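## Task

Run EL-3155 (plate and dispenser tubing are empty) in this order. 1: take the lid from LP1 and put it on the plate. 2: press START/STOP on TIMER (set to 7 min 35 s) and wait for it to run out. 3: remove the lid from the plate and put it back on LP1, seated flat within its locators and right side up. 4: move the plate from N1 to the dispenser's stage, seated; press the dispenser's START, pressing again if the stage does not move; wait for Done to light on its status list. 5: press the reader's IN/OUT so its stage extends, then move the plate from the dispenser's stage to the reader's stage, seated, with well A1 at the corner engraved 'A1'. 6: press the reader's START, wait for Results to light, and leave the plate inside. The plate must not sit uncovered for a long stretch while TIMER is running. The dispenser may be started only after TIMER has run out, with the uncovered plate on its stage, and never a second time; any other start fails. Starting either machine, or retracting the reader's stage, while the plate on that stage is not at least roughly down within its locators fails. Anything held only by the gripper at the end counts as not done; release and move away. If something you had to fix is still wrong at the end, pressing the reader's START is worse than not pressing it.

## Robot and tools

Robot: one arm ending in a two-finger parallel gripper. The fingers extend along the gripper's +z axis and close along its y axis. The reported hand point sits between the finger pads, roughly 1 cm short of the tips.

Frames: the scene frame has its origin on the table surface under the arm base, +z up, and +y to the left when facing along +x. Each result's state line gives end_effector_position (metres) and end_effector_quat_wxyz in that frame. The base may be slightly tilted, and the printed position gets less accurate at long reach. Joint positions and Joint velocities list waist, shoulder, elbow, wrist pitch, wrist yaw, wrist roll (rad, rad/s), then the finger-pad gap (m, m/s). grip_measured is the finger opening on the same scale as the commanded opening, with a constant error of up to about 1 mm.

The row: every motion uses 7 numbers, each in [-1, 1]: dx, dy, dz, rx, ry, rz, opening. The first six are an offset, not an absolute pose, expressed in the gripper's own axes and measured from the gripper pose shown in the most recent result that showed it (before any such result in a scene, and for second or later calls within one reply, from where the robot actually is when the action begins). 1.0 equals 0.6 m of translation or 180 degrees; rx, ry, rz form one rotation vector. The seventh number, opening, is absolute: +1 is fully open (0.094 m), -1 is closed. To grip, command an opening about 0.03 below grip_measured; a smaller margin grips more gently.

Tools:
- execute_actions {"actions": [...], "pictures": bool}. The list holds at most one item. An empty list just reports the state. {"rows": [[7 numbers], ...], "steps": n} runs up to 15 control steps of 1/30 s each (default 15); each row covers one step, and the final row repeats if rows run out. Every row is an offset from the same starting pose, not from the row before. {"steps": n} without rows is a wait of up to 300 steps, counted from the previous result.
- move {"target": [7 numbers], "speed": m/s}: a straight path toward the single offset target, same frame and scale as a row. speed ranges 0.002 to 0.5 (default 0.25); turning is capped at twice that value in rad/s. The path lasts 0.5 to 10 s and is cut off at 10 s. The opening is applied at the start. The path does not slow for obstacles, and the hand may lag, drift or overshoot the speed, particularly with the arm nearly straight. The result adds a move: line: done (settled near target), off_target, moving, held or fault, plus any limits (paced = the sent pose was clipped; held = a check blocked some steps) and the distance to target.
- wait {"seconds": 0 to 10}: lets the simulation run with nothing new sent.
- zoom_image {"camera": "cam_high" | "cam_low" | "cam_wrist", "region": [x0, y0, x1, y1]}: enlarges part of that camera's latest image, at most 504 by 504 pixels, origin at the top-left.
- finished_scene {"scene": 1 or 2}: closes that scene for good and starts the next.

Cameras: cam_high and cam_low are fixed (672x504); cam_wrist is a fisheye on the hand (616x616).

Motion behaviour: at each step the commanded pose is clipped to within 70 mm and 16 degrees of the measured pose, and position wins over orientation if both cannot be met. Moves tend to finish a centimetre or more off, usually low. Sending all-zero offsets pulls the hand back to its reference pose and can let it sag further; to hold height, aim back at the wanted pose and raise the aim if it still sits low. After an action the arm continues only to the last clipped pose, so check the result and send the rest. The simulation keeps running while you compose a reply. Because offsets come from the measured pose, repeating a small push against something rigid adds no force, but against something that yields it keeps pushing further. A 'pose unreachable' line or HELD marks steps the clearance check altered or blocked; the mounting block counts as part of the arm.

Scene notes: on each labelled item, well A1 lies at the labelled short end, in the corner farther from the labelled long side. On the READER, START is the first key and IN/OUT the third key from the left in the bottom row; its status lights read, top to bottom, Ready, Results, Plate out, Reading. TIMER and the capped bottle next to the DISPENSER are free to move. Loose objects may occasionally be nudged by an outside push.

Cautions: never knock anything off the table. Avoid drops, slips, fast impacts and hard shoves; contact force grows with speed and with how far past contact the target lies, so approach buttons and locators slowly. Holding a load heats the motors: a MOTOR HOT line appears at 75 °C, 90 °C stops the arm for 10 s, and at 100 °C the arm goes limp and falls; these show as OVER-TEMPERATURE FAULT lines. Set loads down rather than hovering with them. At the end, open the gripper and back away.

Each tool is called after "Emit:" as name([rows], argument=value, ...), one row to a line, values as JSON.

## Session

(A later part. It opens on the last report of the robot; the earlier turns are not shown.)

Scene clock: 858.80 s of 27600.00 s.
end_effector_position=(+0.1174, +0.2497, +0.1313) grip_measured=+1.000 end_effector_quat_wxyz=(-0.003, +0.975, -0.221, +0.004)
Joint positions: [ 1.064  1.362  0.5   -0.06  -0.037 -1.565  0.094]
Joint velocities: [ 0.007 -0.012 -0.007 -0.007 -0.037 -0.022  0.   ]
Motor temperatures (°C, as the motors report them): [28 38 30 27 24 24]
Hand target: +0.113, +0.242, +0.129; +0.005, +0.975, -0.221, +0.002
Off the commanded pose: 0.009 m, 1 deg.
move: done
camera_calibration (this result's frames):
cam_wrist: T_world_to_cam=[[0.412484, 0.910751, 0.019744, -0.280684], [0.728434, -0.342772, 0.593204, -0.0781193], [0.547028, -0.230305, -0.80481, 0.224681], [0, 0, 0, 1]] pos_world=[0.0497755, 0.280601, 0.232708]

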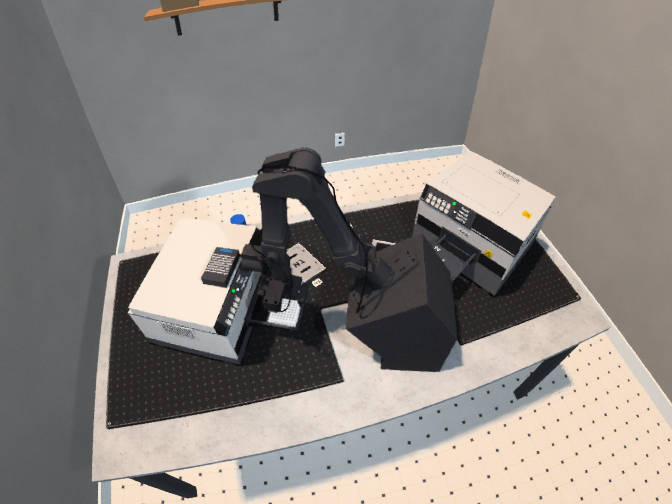

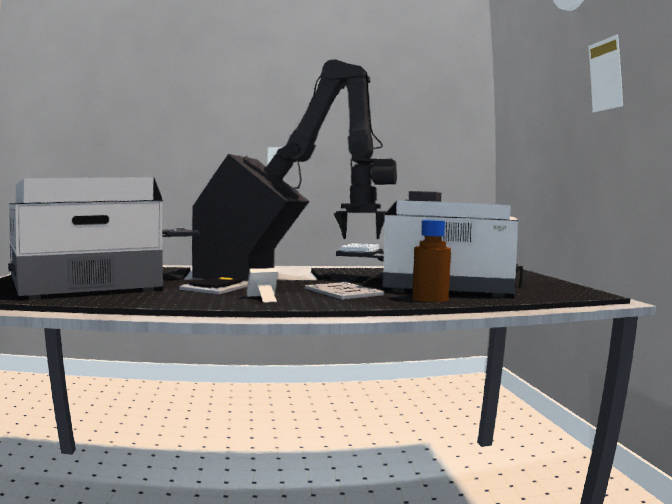

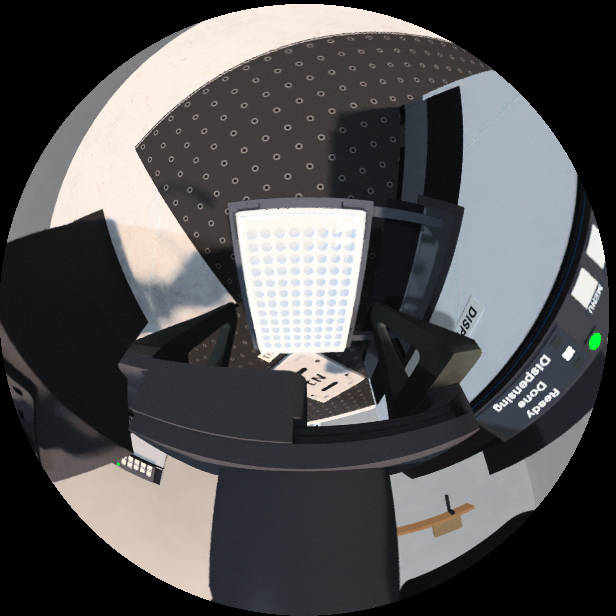

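Emit:
move(target=[0,0.018,0.048,-0.006,0,0,1], speed=0.03)

Scene clock: 861.77 s of 27600.00 s.
end_effector_position=(+0.1175, +0.2466, +0.1050) grip_measured=+1.000 end_effector_quat_wxyz=(-0.001, +0.975, -0.221, +0.005)
Joint positions: [ 1.064  1.504  0.5    0.078 -0.035 -1.565  0.094]
Joint velocities: [-0.002  0.002 -0.012 -0.125 -0.007 -0.022  0.   ]
Motor temperatures (°C, as the motors report them): [28 38 29 26 24 24]
Hand target: +0.113, +0.240, +0.103; +0.006, +0.975, -0.221, +0.002
Off the commanded pose: 0.008 m, 1 deg.
move: done
camera_calibration (this result's frames):
cam_wrist: T_world_to_cam=[[0.412631, 0.910753, 0.0162924, -0.276974], [0.728428, -0.34066, 0.594427, -0.0642738], [0.546926, -0.233411, -0.803985, 0.203378], [0, 0, 0, 1]] pos_world=[0.0498739, 0.27783, 0.206232]

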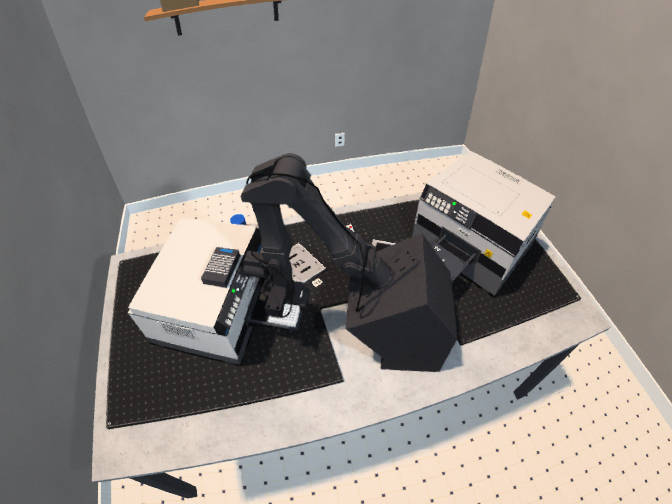

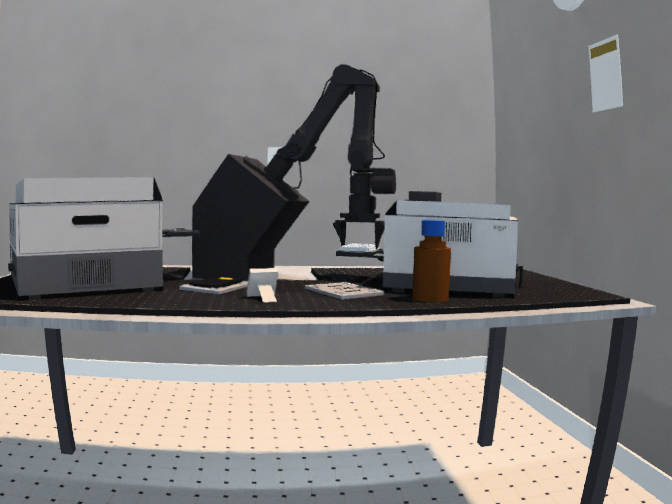

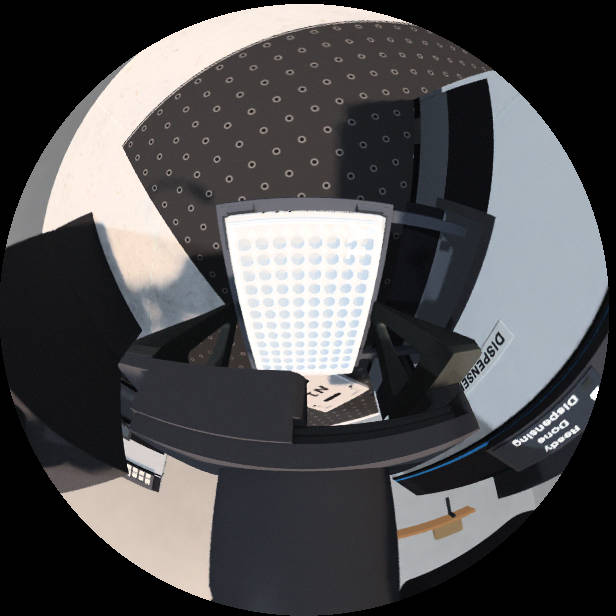

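Barcode visible at this end — good.

Emit:
move(target=[0,0,0,0,0,0,0.72])

Emit:
move(target=[0,-0.02,-0.06,0.01,0,0,0.72], speed=0.04)

Scene clock: 865.07 s of 27600.00 s.
end_effector_position=(+0.1179, +0.2474, +0.1050) grip_measured=+0.737 end_effector_quat_wxyz=(-0.003, +0.975, -0.221, +0.005)
Joint positions: [ 1.064  1.504  0.5    0.082 -0.035 -1.565  0.082]
Joint velocities: [-0.017 -0.007 -0.012 -0.007 -0.007 -0.007  0.   ]
Motor temperatures (°C, as the motors report them): [28 38 29 26 24 24]
Hand target: +0.117, +0.247, +0.105; -0.001, +0.975, -0.221, +0.005
Off the commanded pose: 0.001 m, 0 deg.
move: done
camera_calibration (this result's frames):
cam_wrist: T_world_to_cam=[[0.412449, 0.910759, 0.0201025, -0.278302], [0.72752, -0.342588, 0.594432, -0.0636952], [0.548271, -0.230548, -0.803895, 0.202486], [0, 0, 0, 1]] pos_world=[0.0501081, 0.278327, 0.206234]

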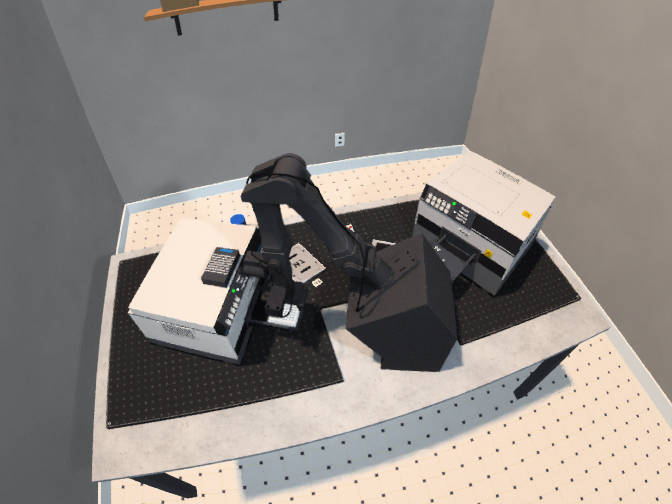

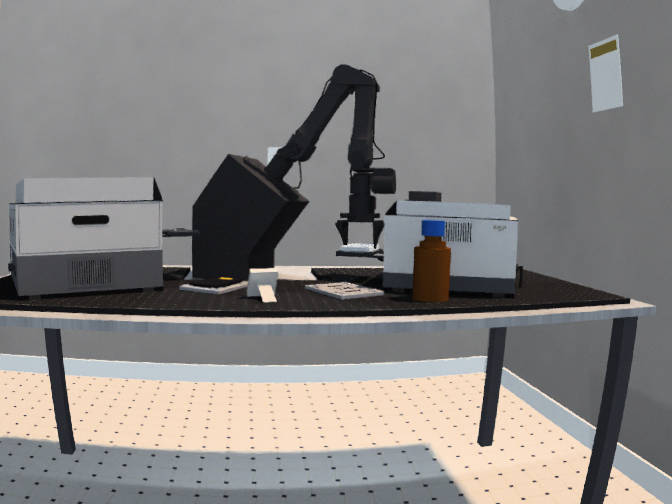

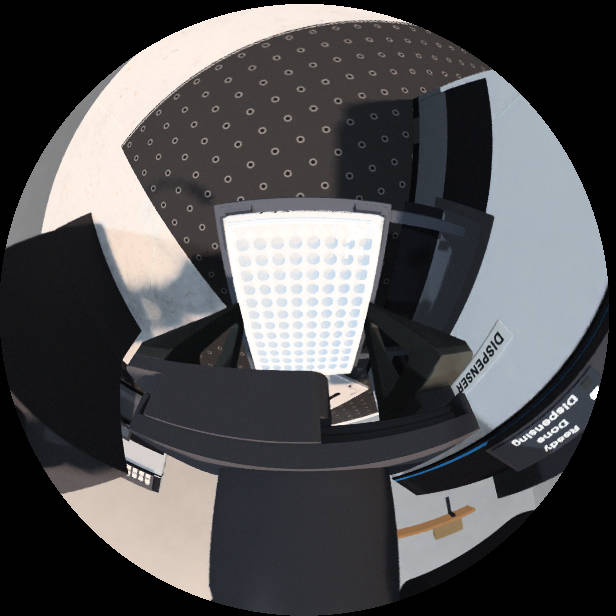

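Scene clock: 866.47 s of 27600.00 s.
end_effector_position=(+0.1192, +0.2535, +0.1357) grip_measured=+0.737 end_effector_quat_wxyz=(-0.011, +0.975, -0.221, +0.007)
Joint positions: [ 1.064  1.339  0.5   -0.066 -0.035 -1.565  0.082]
Joint velocities: [ 0.007  0.012 -0.007 -0.037  0.022  0.007  0.001]
Motor temperatures (°C, as the motors report them): [27 38 29 26 24 24]
Hand target: +0.122, +0.258, +0.140; -0.018, +0.975, -0.221, +0.009
Off the commanded pose: 0.008 m, 1 deg.
move: done
camera_calibration (this result's frames):
cam_wrist: T_world_to_cam=[[0.411599, 0.910635, 0.0364815, -0.287041], [0.723616, -0.350879, 0.59436, -0.0782923], [0.554045, -0.218239, -0.803371, 0.223937], [0, 0, 0, 1]] pos_world=[0.0507284, 0.282791, 0.23691]

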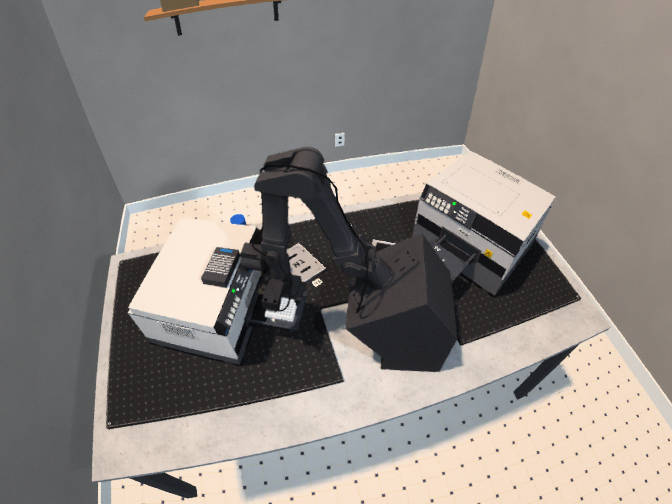

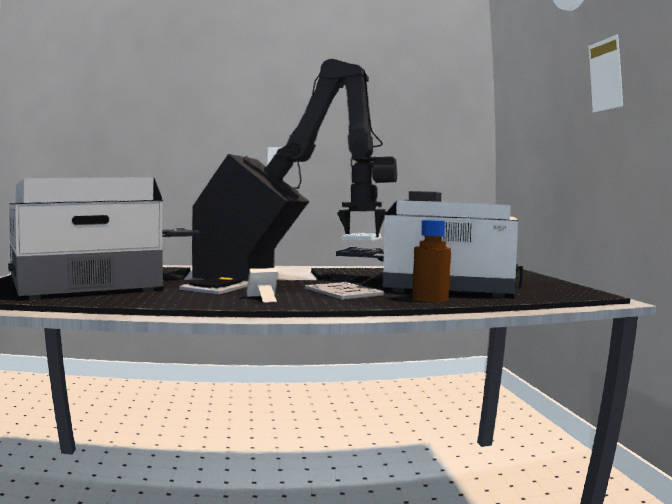

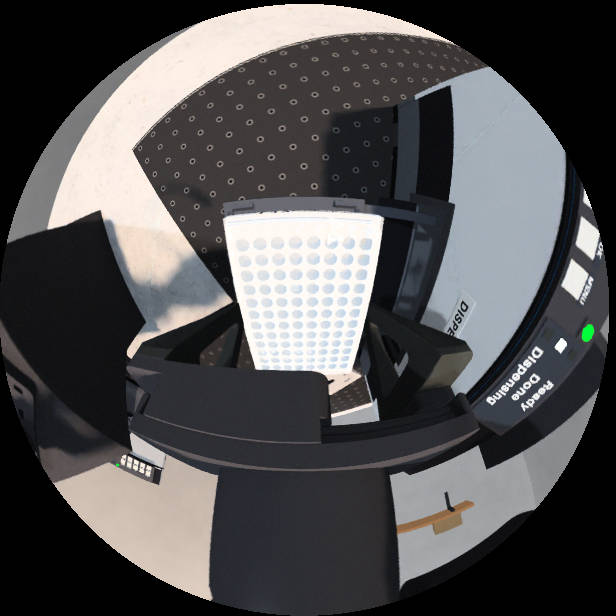

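Emit:
move(target=[0.432,0.207,-0.15,0,0,0.5,0.705], speed=0.2)

Scene clock: 873.10 s of 27600.00 s.
end_effector_position=(+0.2837, +0.0319, +0.2166) grip_measured=+0.732 end_effector_quat_wxyz=(+0.006, -0.535, +0.845, +0.014)
Joint positions: [-0.257  1.69   0.789 -0.552 -0.66  -1.298  0.081]
Joint velocities: [-0.022  0.012 -0.012 -0.022 -0.007  0.022 -0.001]
Motor temperatures (°C, as the motors report them): [28 38 29 26 24 24]
Hand target: +0.294, +0.032, +0.223; +0.019, -0.528, +0.849, +0.014
Off the commanded pose: 0.017 m, 2 deg.
move: off_target
camera_calibration (this result's frames):
cam_wrist: T_world_to_cam=[[0.911947, -0.410273, -0.00543688, -0.246668], [-0.335129, -0.752432, 0.56704, -0.00398456], [-0.236732, -0.515288, -0.823672, 0.387702], [0, 0, 0, 1]] pos_world=[0.315394, 0.0955789, 0.320257]

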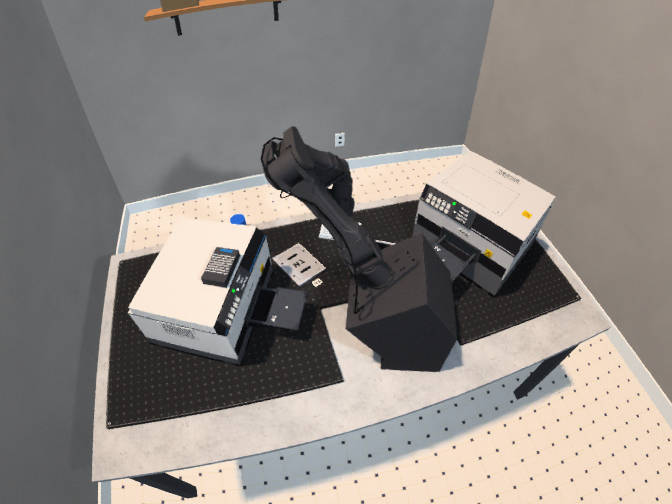

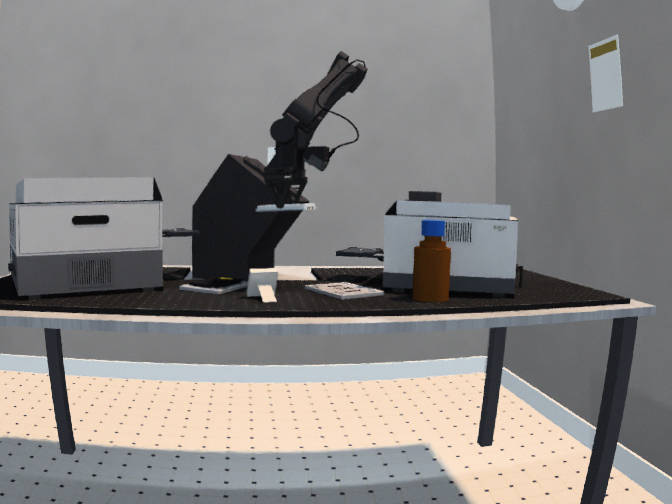

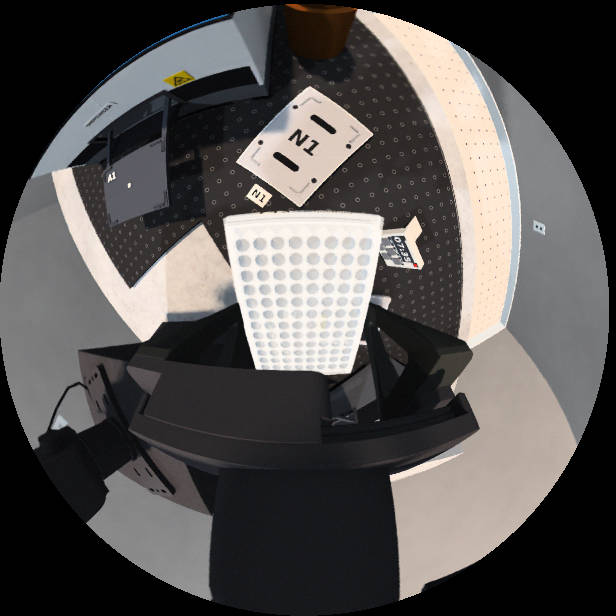

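Emit:
move(target=[0.372,-0.125,-0.01,0,0.008,0.209,0.705], speed=0.2)

Scene clock: 877.63 s of 27600.00 s.
end_effector_position=(+0.2518, -0.1899, +0.2082) grip_measured=+0.732 end_effector_quat_wxyz=(-0.011, -0.239, +0.971, +0.021)
Joint positions: [-0.81   2.411  1.195 -0.681 -0.59  -1.356  0.081]
Joint velocities: [ 0.002 -0.022 -0.002  0.081 -0.037 -0.007 -0.001]
Motor temperatures (°C, as the motors report them): [28 38 30 26 24 24]
Hand target: +0.258, -0.198, +0.216; -0.004, -0.234, +0.972, +0.012
Off the commanded pose: 0.015 m, 2 deg.
move: off_target
camera_calibration (this result's frames):
cam_wrist: T_world_to_cam=[[0.482052, -0.875457, -0.0346642, -0.28266], [-0.693137, -0.405264, 0.59609, -0.0268468], [-0.535899, -0.263319, -0.802169, 0.377618], [0, 0, 0, 1]] pos_world=[0.320013, -0.158902, 0.309119]

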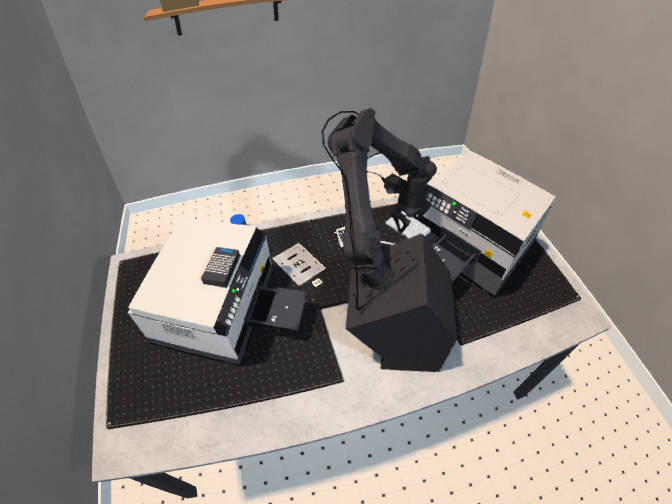

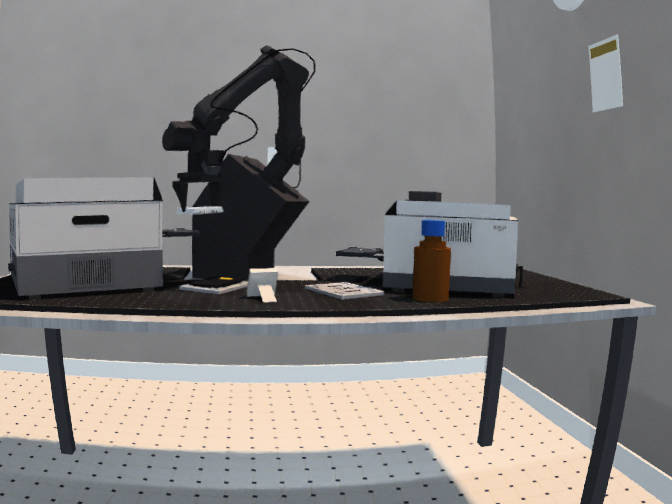

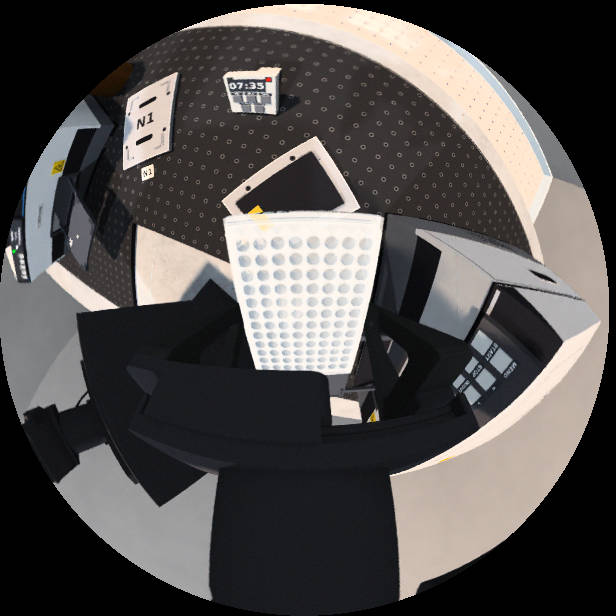

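Emit:
move(target=[0.27,-0.02,-0.01,0.02,-0.005,0,0.705], speed=0.1)

Scene clock: 883.80 s of 27600.00 s.
end_effector_position=(+0.1141, -0.2616, +0.2085) grip_measured=+0.732 end_effector_quat_wxyz=(+0.005, -0.235, +0.972, +0.009)
Joint positions: [-1.253  2.628  1.15  -0.613 -0.432 -1.793  0.081]
Joint velocities: [-0.012  0.002  0.007 -0.037  0.022 -0.007  0.001]
Motor temperatures (°C, as the motors report them): [29 39 30 26 24 24]
Hand target: +0.118, -0.274, +0.215; +0.008, -0.241, +0.970, -0.007
Off the commanded pose: 0.016 m, 2 deg.
move: off_target
camera_calibration (this result's frames):
cam_wrist: T_world_to_cam=[[0.474928, -0.880021, -0.00231083, -0.286188], [-0.718734, -0.389398, 0.576012, -0.14022], [-0.507803, -0.271904, -0.817438, 0.282911], [0, 0, 0, 1]] pos_world=[0.178801, -0.229529, 0.311369]

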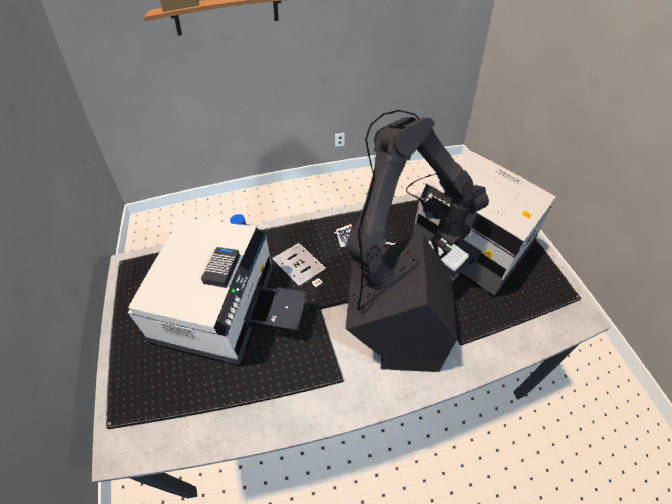

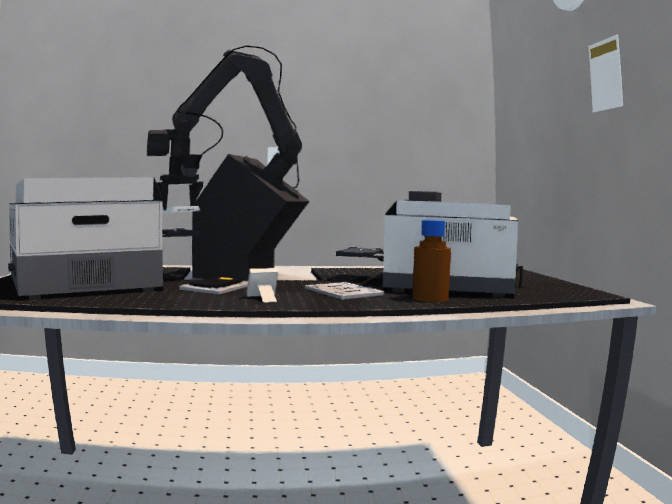

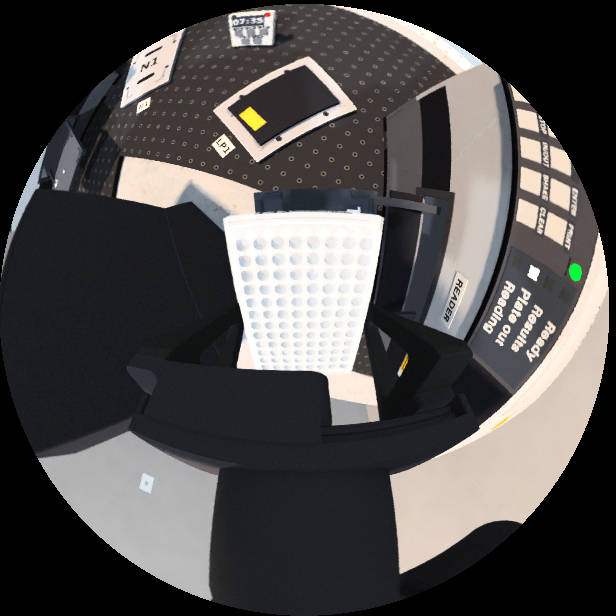

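Emit:
move(target=[-0.005,-0.035,0.05,0.012,0.005,0,0.705], speed=0.05)

Emit:
zoom_image(camera="cam_wrist", region=[180,130,430,400])

Scene clock: 888.10 s of 27600.00 s.
end_effector_position=(+0.1180, -0.2692, +0.1747) grip_measured=+0.732 end_effector_quat_wxyz=(-0.011, -0.235, +0.972, +0.001)
Joint positions: [-1.182  2.711  1.15  -0.486 -0.433 -1.717  0.081]
Joint velocities: [-0.017 -0.007 -0.012 -0.037  0.066  0.066  0.001]
Motor temperatures (°C, as the motors report them): [29 39 30 26 24 24]
Hand target: +0.126, -0.279, +0.179; +0.001, -0.235, +0.972, -0.011
Off the commanded pose: 0.013 m, 2 deg.
move: off_target
camera_calibration (this result's frames):
cam_wrist: T_world_to_cam=[[0.474569, -0.88021, 0.00376328, -0.295795], [-0.702392, -0.376114, 0.604305, -0.124217], [-0.5305, -0.289428, -0.796744, 0.249591], [0, 0, 0, 1]] pos_world=[0.185534, -0.234843, 0.275038]

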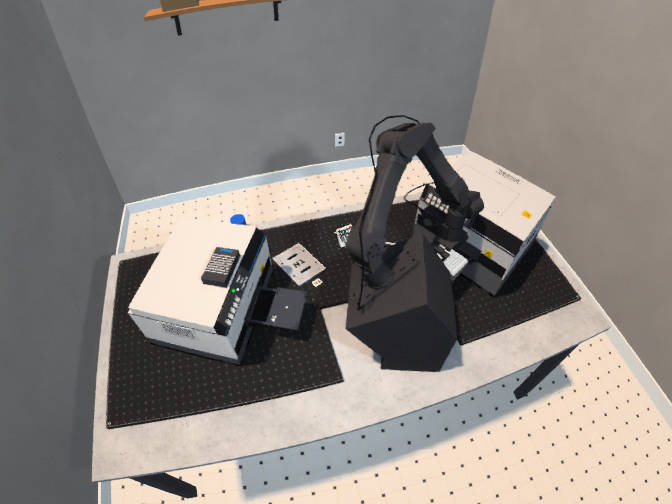

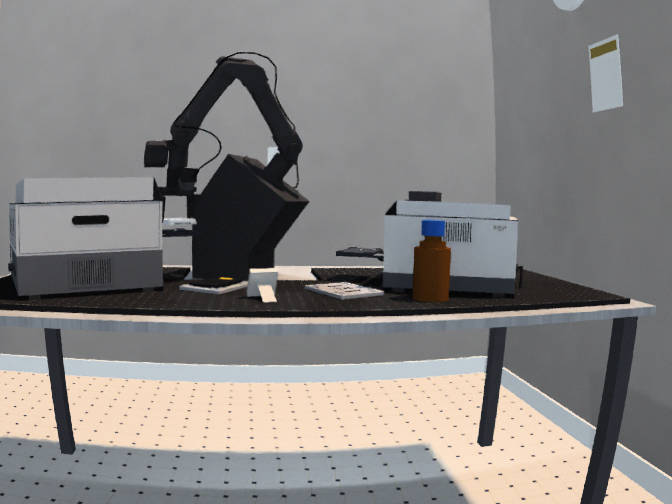

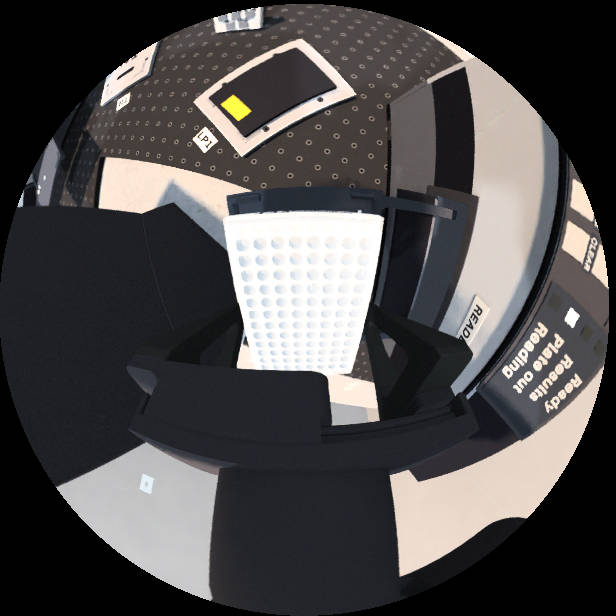

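Region (180, 130, 430, 400) of cam_wrist's 616x616 image, scaled by 1.867, with more detail than that image has; it fills the left 467 columns of this view, and the rest is white.

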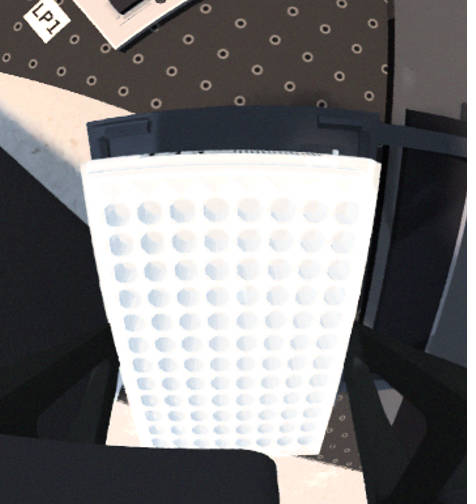

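Emit:
move(target=[-0.016,-0.02,0.005,0.008,-0.012,-0.008,0.705], speed=0.03)

Emit:
zoom_image(camera="cam_wrist", region=[180,130,430,400])

Scene clock: 891.80 s of 27600.00 s.
end_effector_position=(+0.1234, -0.2665, +0.1684) grip_measured=+0.732 end_effector_quat_wxyz=(-0.003, -0.242, +0.970, +0.005)
Joint positions: [-1.163  2.724  1.15  -0.471 -0.458 -1.716  0.081]
Joint velocities: [ 0.012 -0.007  0.002  0.022 -0.051 -0.037 -0.001]
Motor temperatures (°C, as the motors report them): [29 40 30 26 24 24]
Hand target: +0.132, -0.275, +0.172; +0.010, -0.247, +0.969, -0.006
Off the commanded pose: 0.013 m, 2 deg.
move: off_target
camera_calibration (this result's frames):
cam_wrist: T_world_to_cam=[[0.487495, -0.873125, 0.000780921, -0.295219], [-0.704909, -0.393046, 0.590439, -0.117471], [-0.51522, -0.288387, -0.807082, 0.248311], [0, 0, 0, 1]] pos_world=[0.189046, -0.232325, 0.269997]

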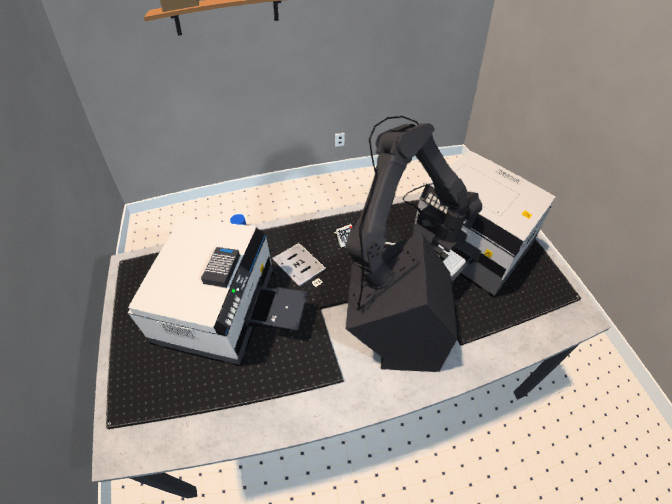

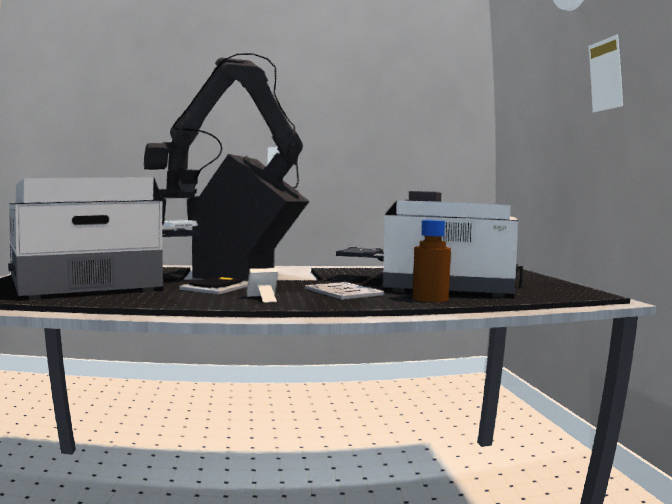

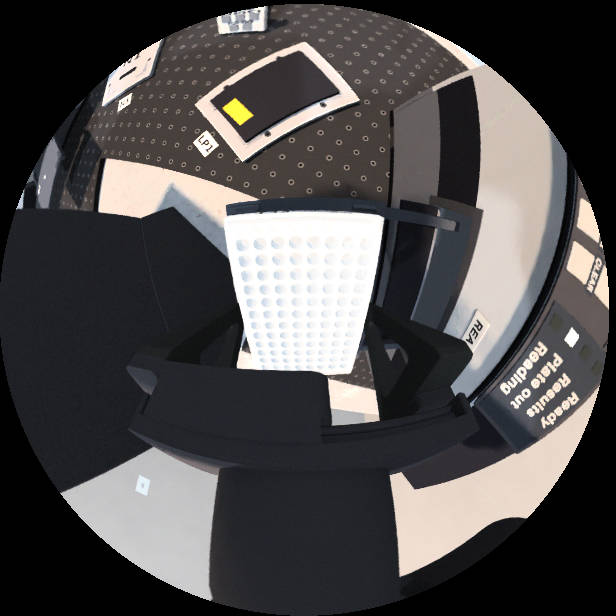

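Region (180, 130, 430, 400) of cam_wrist's 616x616 image, scaled by 1.867, with more detail than that image has; it fills the left 467 columns of this view, and the rest is white.

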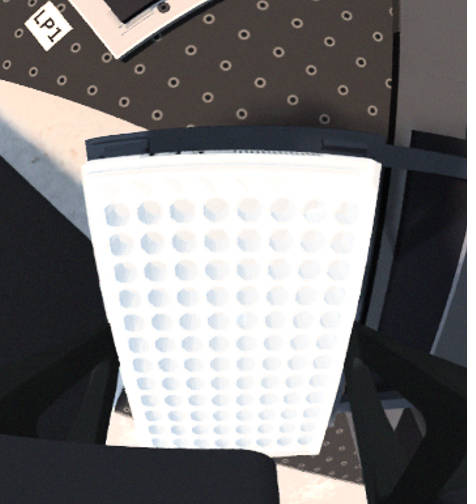

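Need about -gy 2 mm, +gx 1 mm, a little more yaw; go down 6 mm.

Emit:
move(target=[-0.003,-0.024,0.006,0.01,-0.006,-0.008,0.705], speed=0.02)

Emit:
zoom_image(camera="cam_wrist", region=[180,130,430,400])

Scene clock: 895.80 s of 27600.00 s.
end_effector_position=(+0.1217, -0.2671, +0.1613) grip_measured=+0.732 end_effector_quat_wxyz=(-0.002, -0.244, +0.970, +0.006)
Joint positions: [-1.158  2.746  1.15  -0.449 -0.462 -1.716  0.081]
Joint velocities: [-0.027 -0.012 -0.012 -0.007  0.037 -0.037  0.   ]
Motor temperatures (°C, as the motors report them): [29 40 30 26 24 24]
Hand target: +0.132, -0.278, +0.165; +0.010, -0.254, +0.967, -0.008
Off the commanded pose: 0.015 m, 2 deg.
move: off_target
camera_calibration (this result's frames):
cam_wrist: T_world_to_cam=[[0.491136, -0.871083, -0.000393091, -0.29455], [-0.703946, -0.397166, 0.588829, -0.115639], [-0.513075, -0.288918, -0.808258, 0.241303], [0, 0, 0, 1]] pos_world=[0.187067, -0.232788, 0.26301]

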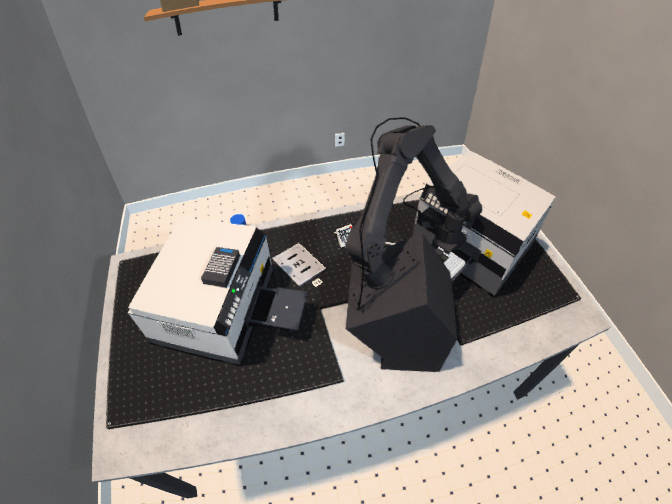

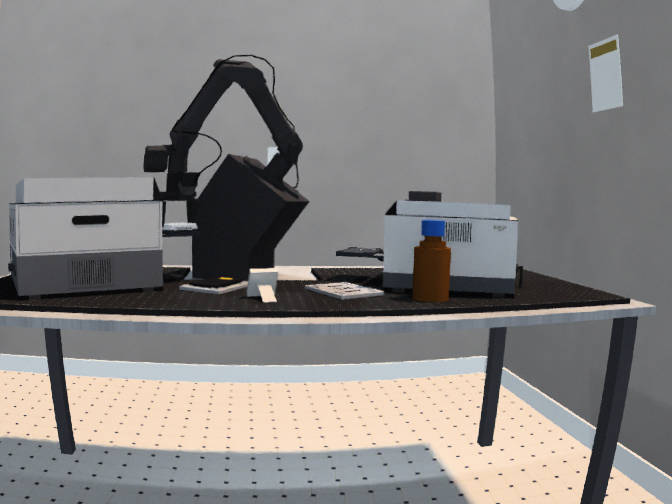

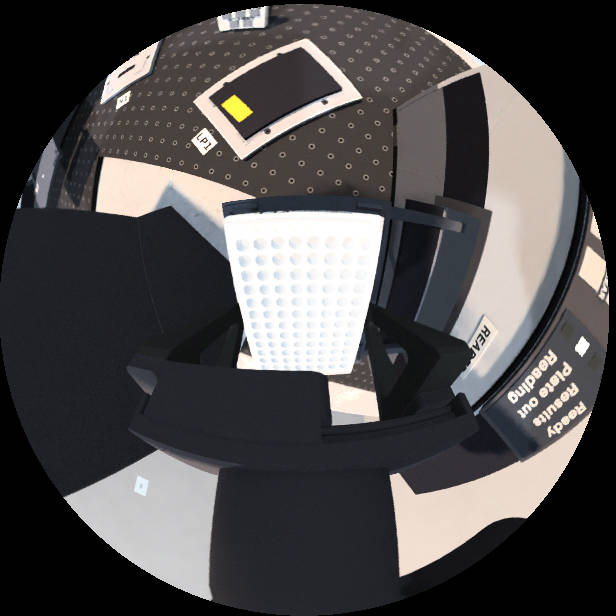

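Region (180, 130, 430, 400) of cam_wrist's 616x616 image, scaled by 1.867, with more detail than that image has; it fills the left 467 columns of this view, and the rest is white.

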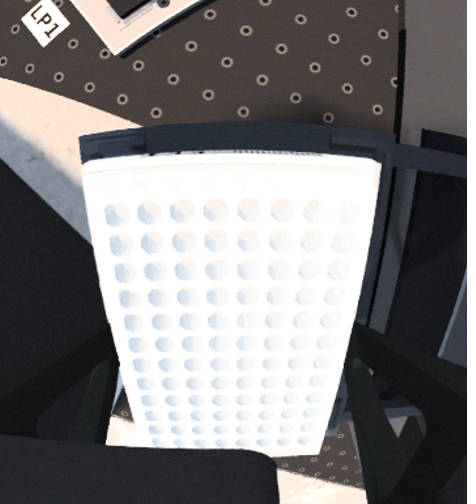

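Emit:
move(target=[-0.004,-0.008,-0.004,0.009,-0.003,-0.006,0.705], speed=0.02)

Emit:
zoom_image(camera="cam_wrist", region=[180,130,430,400])

Scene clock: 899.83 s of 27600.00 s.
end_effector_position=(+0.1236, -0.2720, +0.1612) grip_measured=+0.732 end_effector_quat_wxyz=(-0.001, -0.249, +0.968, -0.004)
Joint positions: [-1.158  2.746  1.15  -0.426 -0.462 -1.717  0.081]
Joint velocities: [ 0.002  0.012 -0.002 -0.051 -0.051  0.007  0.001]
Motor temperatures (°C, as the motors report them): [29 41 30 26 24 24]
Hand target: +0.126, -0.270, +0.164; +0.005, -0.253, +0.967, -0.007
Off the commanded pose: 0.004 m, 1 deg.
move: done
camera_calibration (this result's frames):
cam_wrist: T_world_to_cam=[[0.500317, -0.865615, 0.0198427, -0.302665], [-0.704128, -0.393429, 0.591115, -0.115588], [-0.503872, -0.309717, -0.806343, 0.233734], [0, 0, 0, 1]] pos_world=[0.187812, -0.235076, 0.262801]

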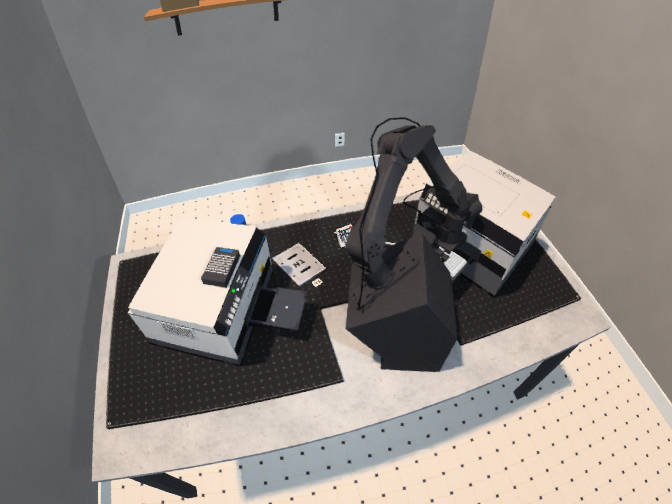

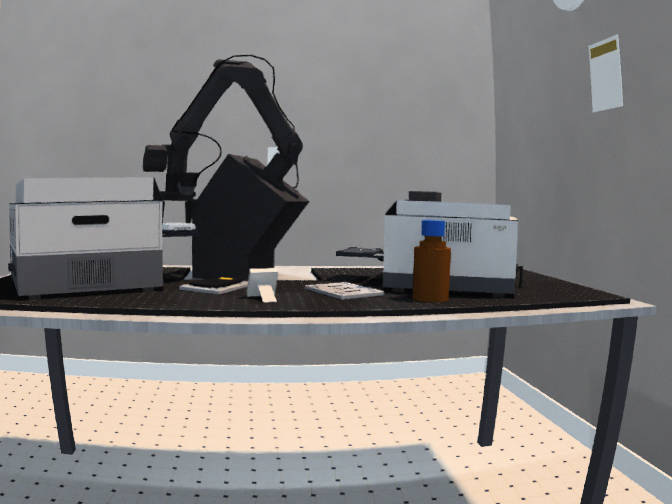

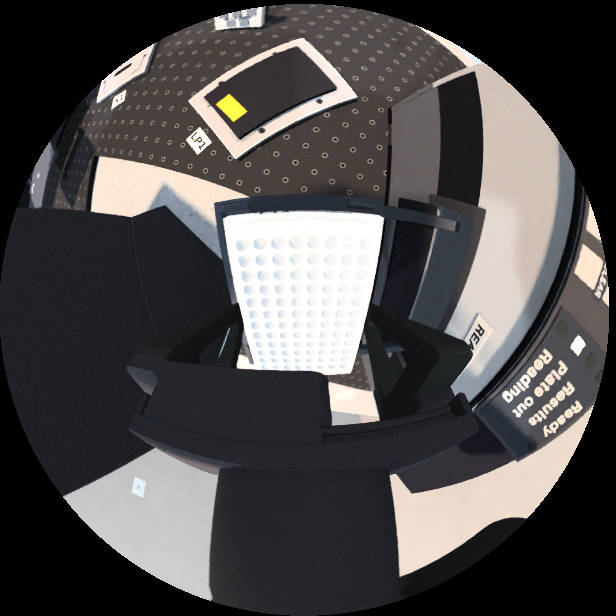

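Region (180, 130, 430, 400) of cam_wrist's 616x616 image, scaled by 1.867, with more detail than that image has; it fills the left 467 columns of this view, and the rest is white.

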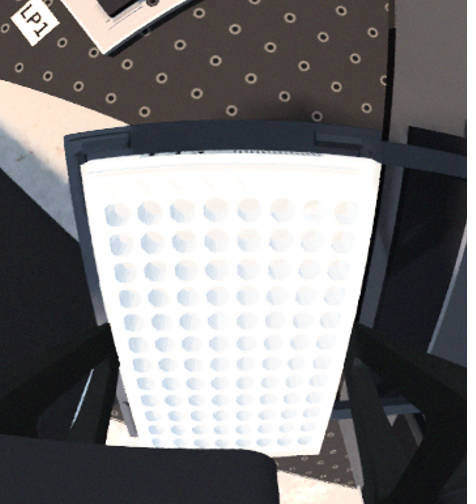

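Emit:
move(target=[-0.009,0.002,0.005,-0.002,-0.003,0,0.705], speed=0.02)

Emit:
zoom_image(camera="cam_wrist", region=[180,130,430,400])

Scene clock: 903.37 s of 27600.00 s.
end_effector_position=(+0.1260, -0.2699, +0.1591) grip_measured=+0.732 end_effector_quat_wxyz=(-0.005, -0.253, +0.967, -0.002)
Joint positions: [-1.141  2.746  1.15  -0.425 -0.462 -1.711  0.081]
Joint velocities: [-0.007 -0.002 -0.017 -0.022 -0.051 -0.007  0.   ]
Motor temperatures (°C, as the motors report them): [29 41 30 26 24 24]
Hand target: +0.128, -0.268, +0.158; +0.002, -0.249, +0.968, -0.000
Off the commanded pose: 0.003 m, 1 deg.
move: done
camera_calibration (this result's frames):
cam_wrist: T_world_to_cam=[[0.507426, -0.861603, 0.0126181, -0.300742], [-0.695554, -0.400903, 0.596223, -0.115706], [-0.508649, -0.311315, -0.80272, 0.233419], [0, 0, 0, 1]] pos_world=[0.190853, -0.23284, 0.260152]

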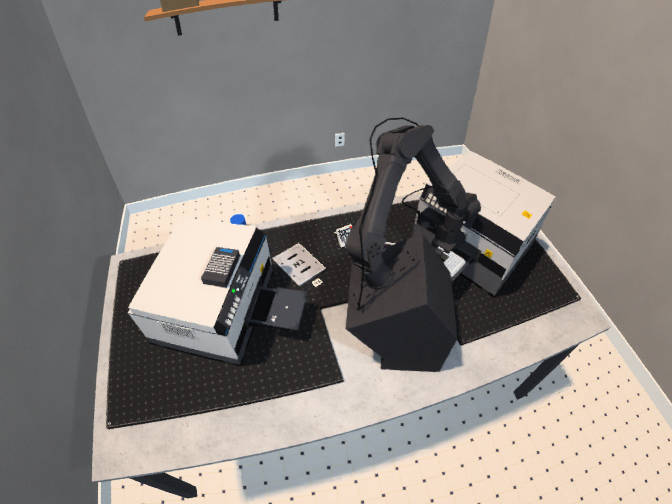

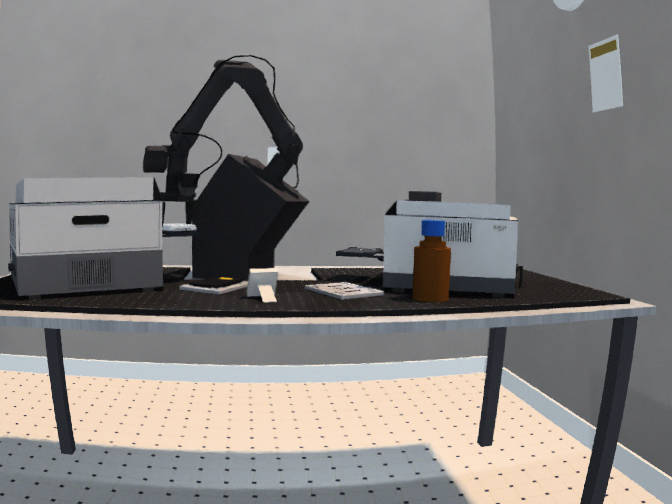

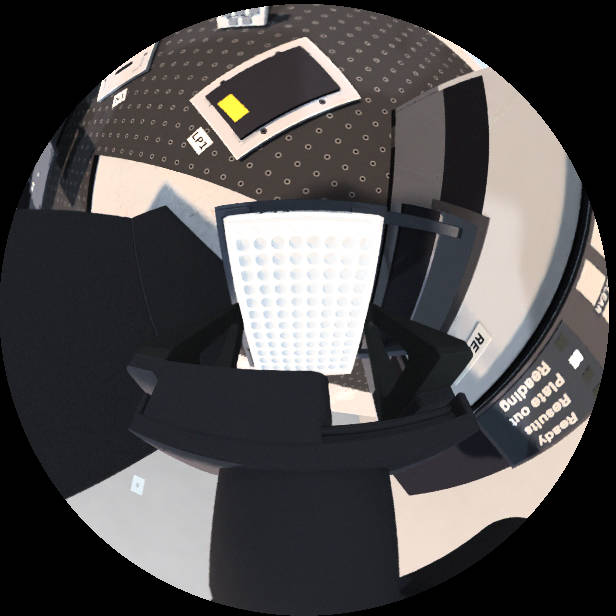

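Region (180, 130, 430, 400) of cam_wrist's 616x616 image, scaled by 1.867, with more detail than that image has; it fills the left 467 columns of this view, and the rest is white.

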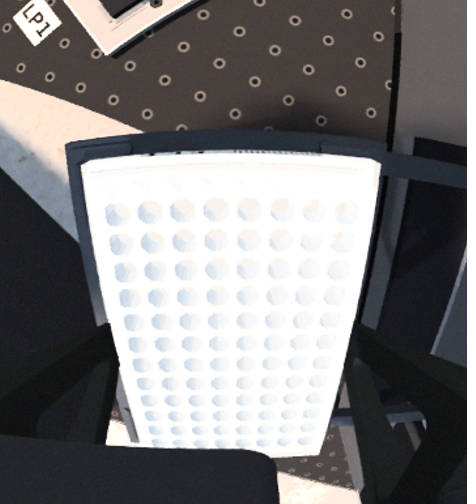

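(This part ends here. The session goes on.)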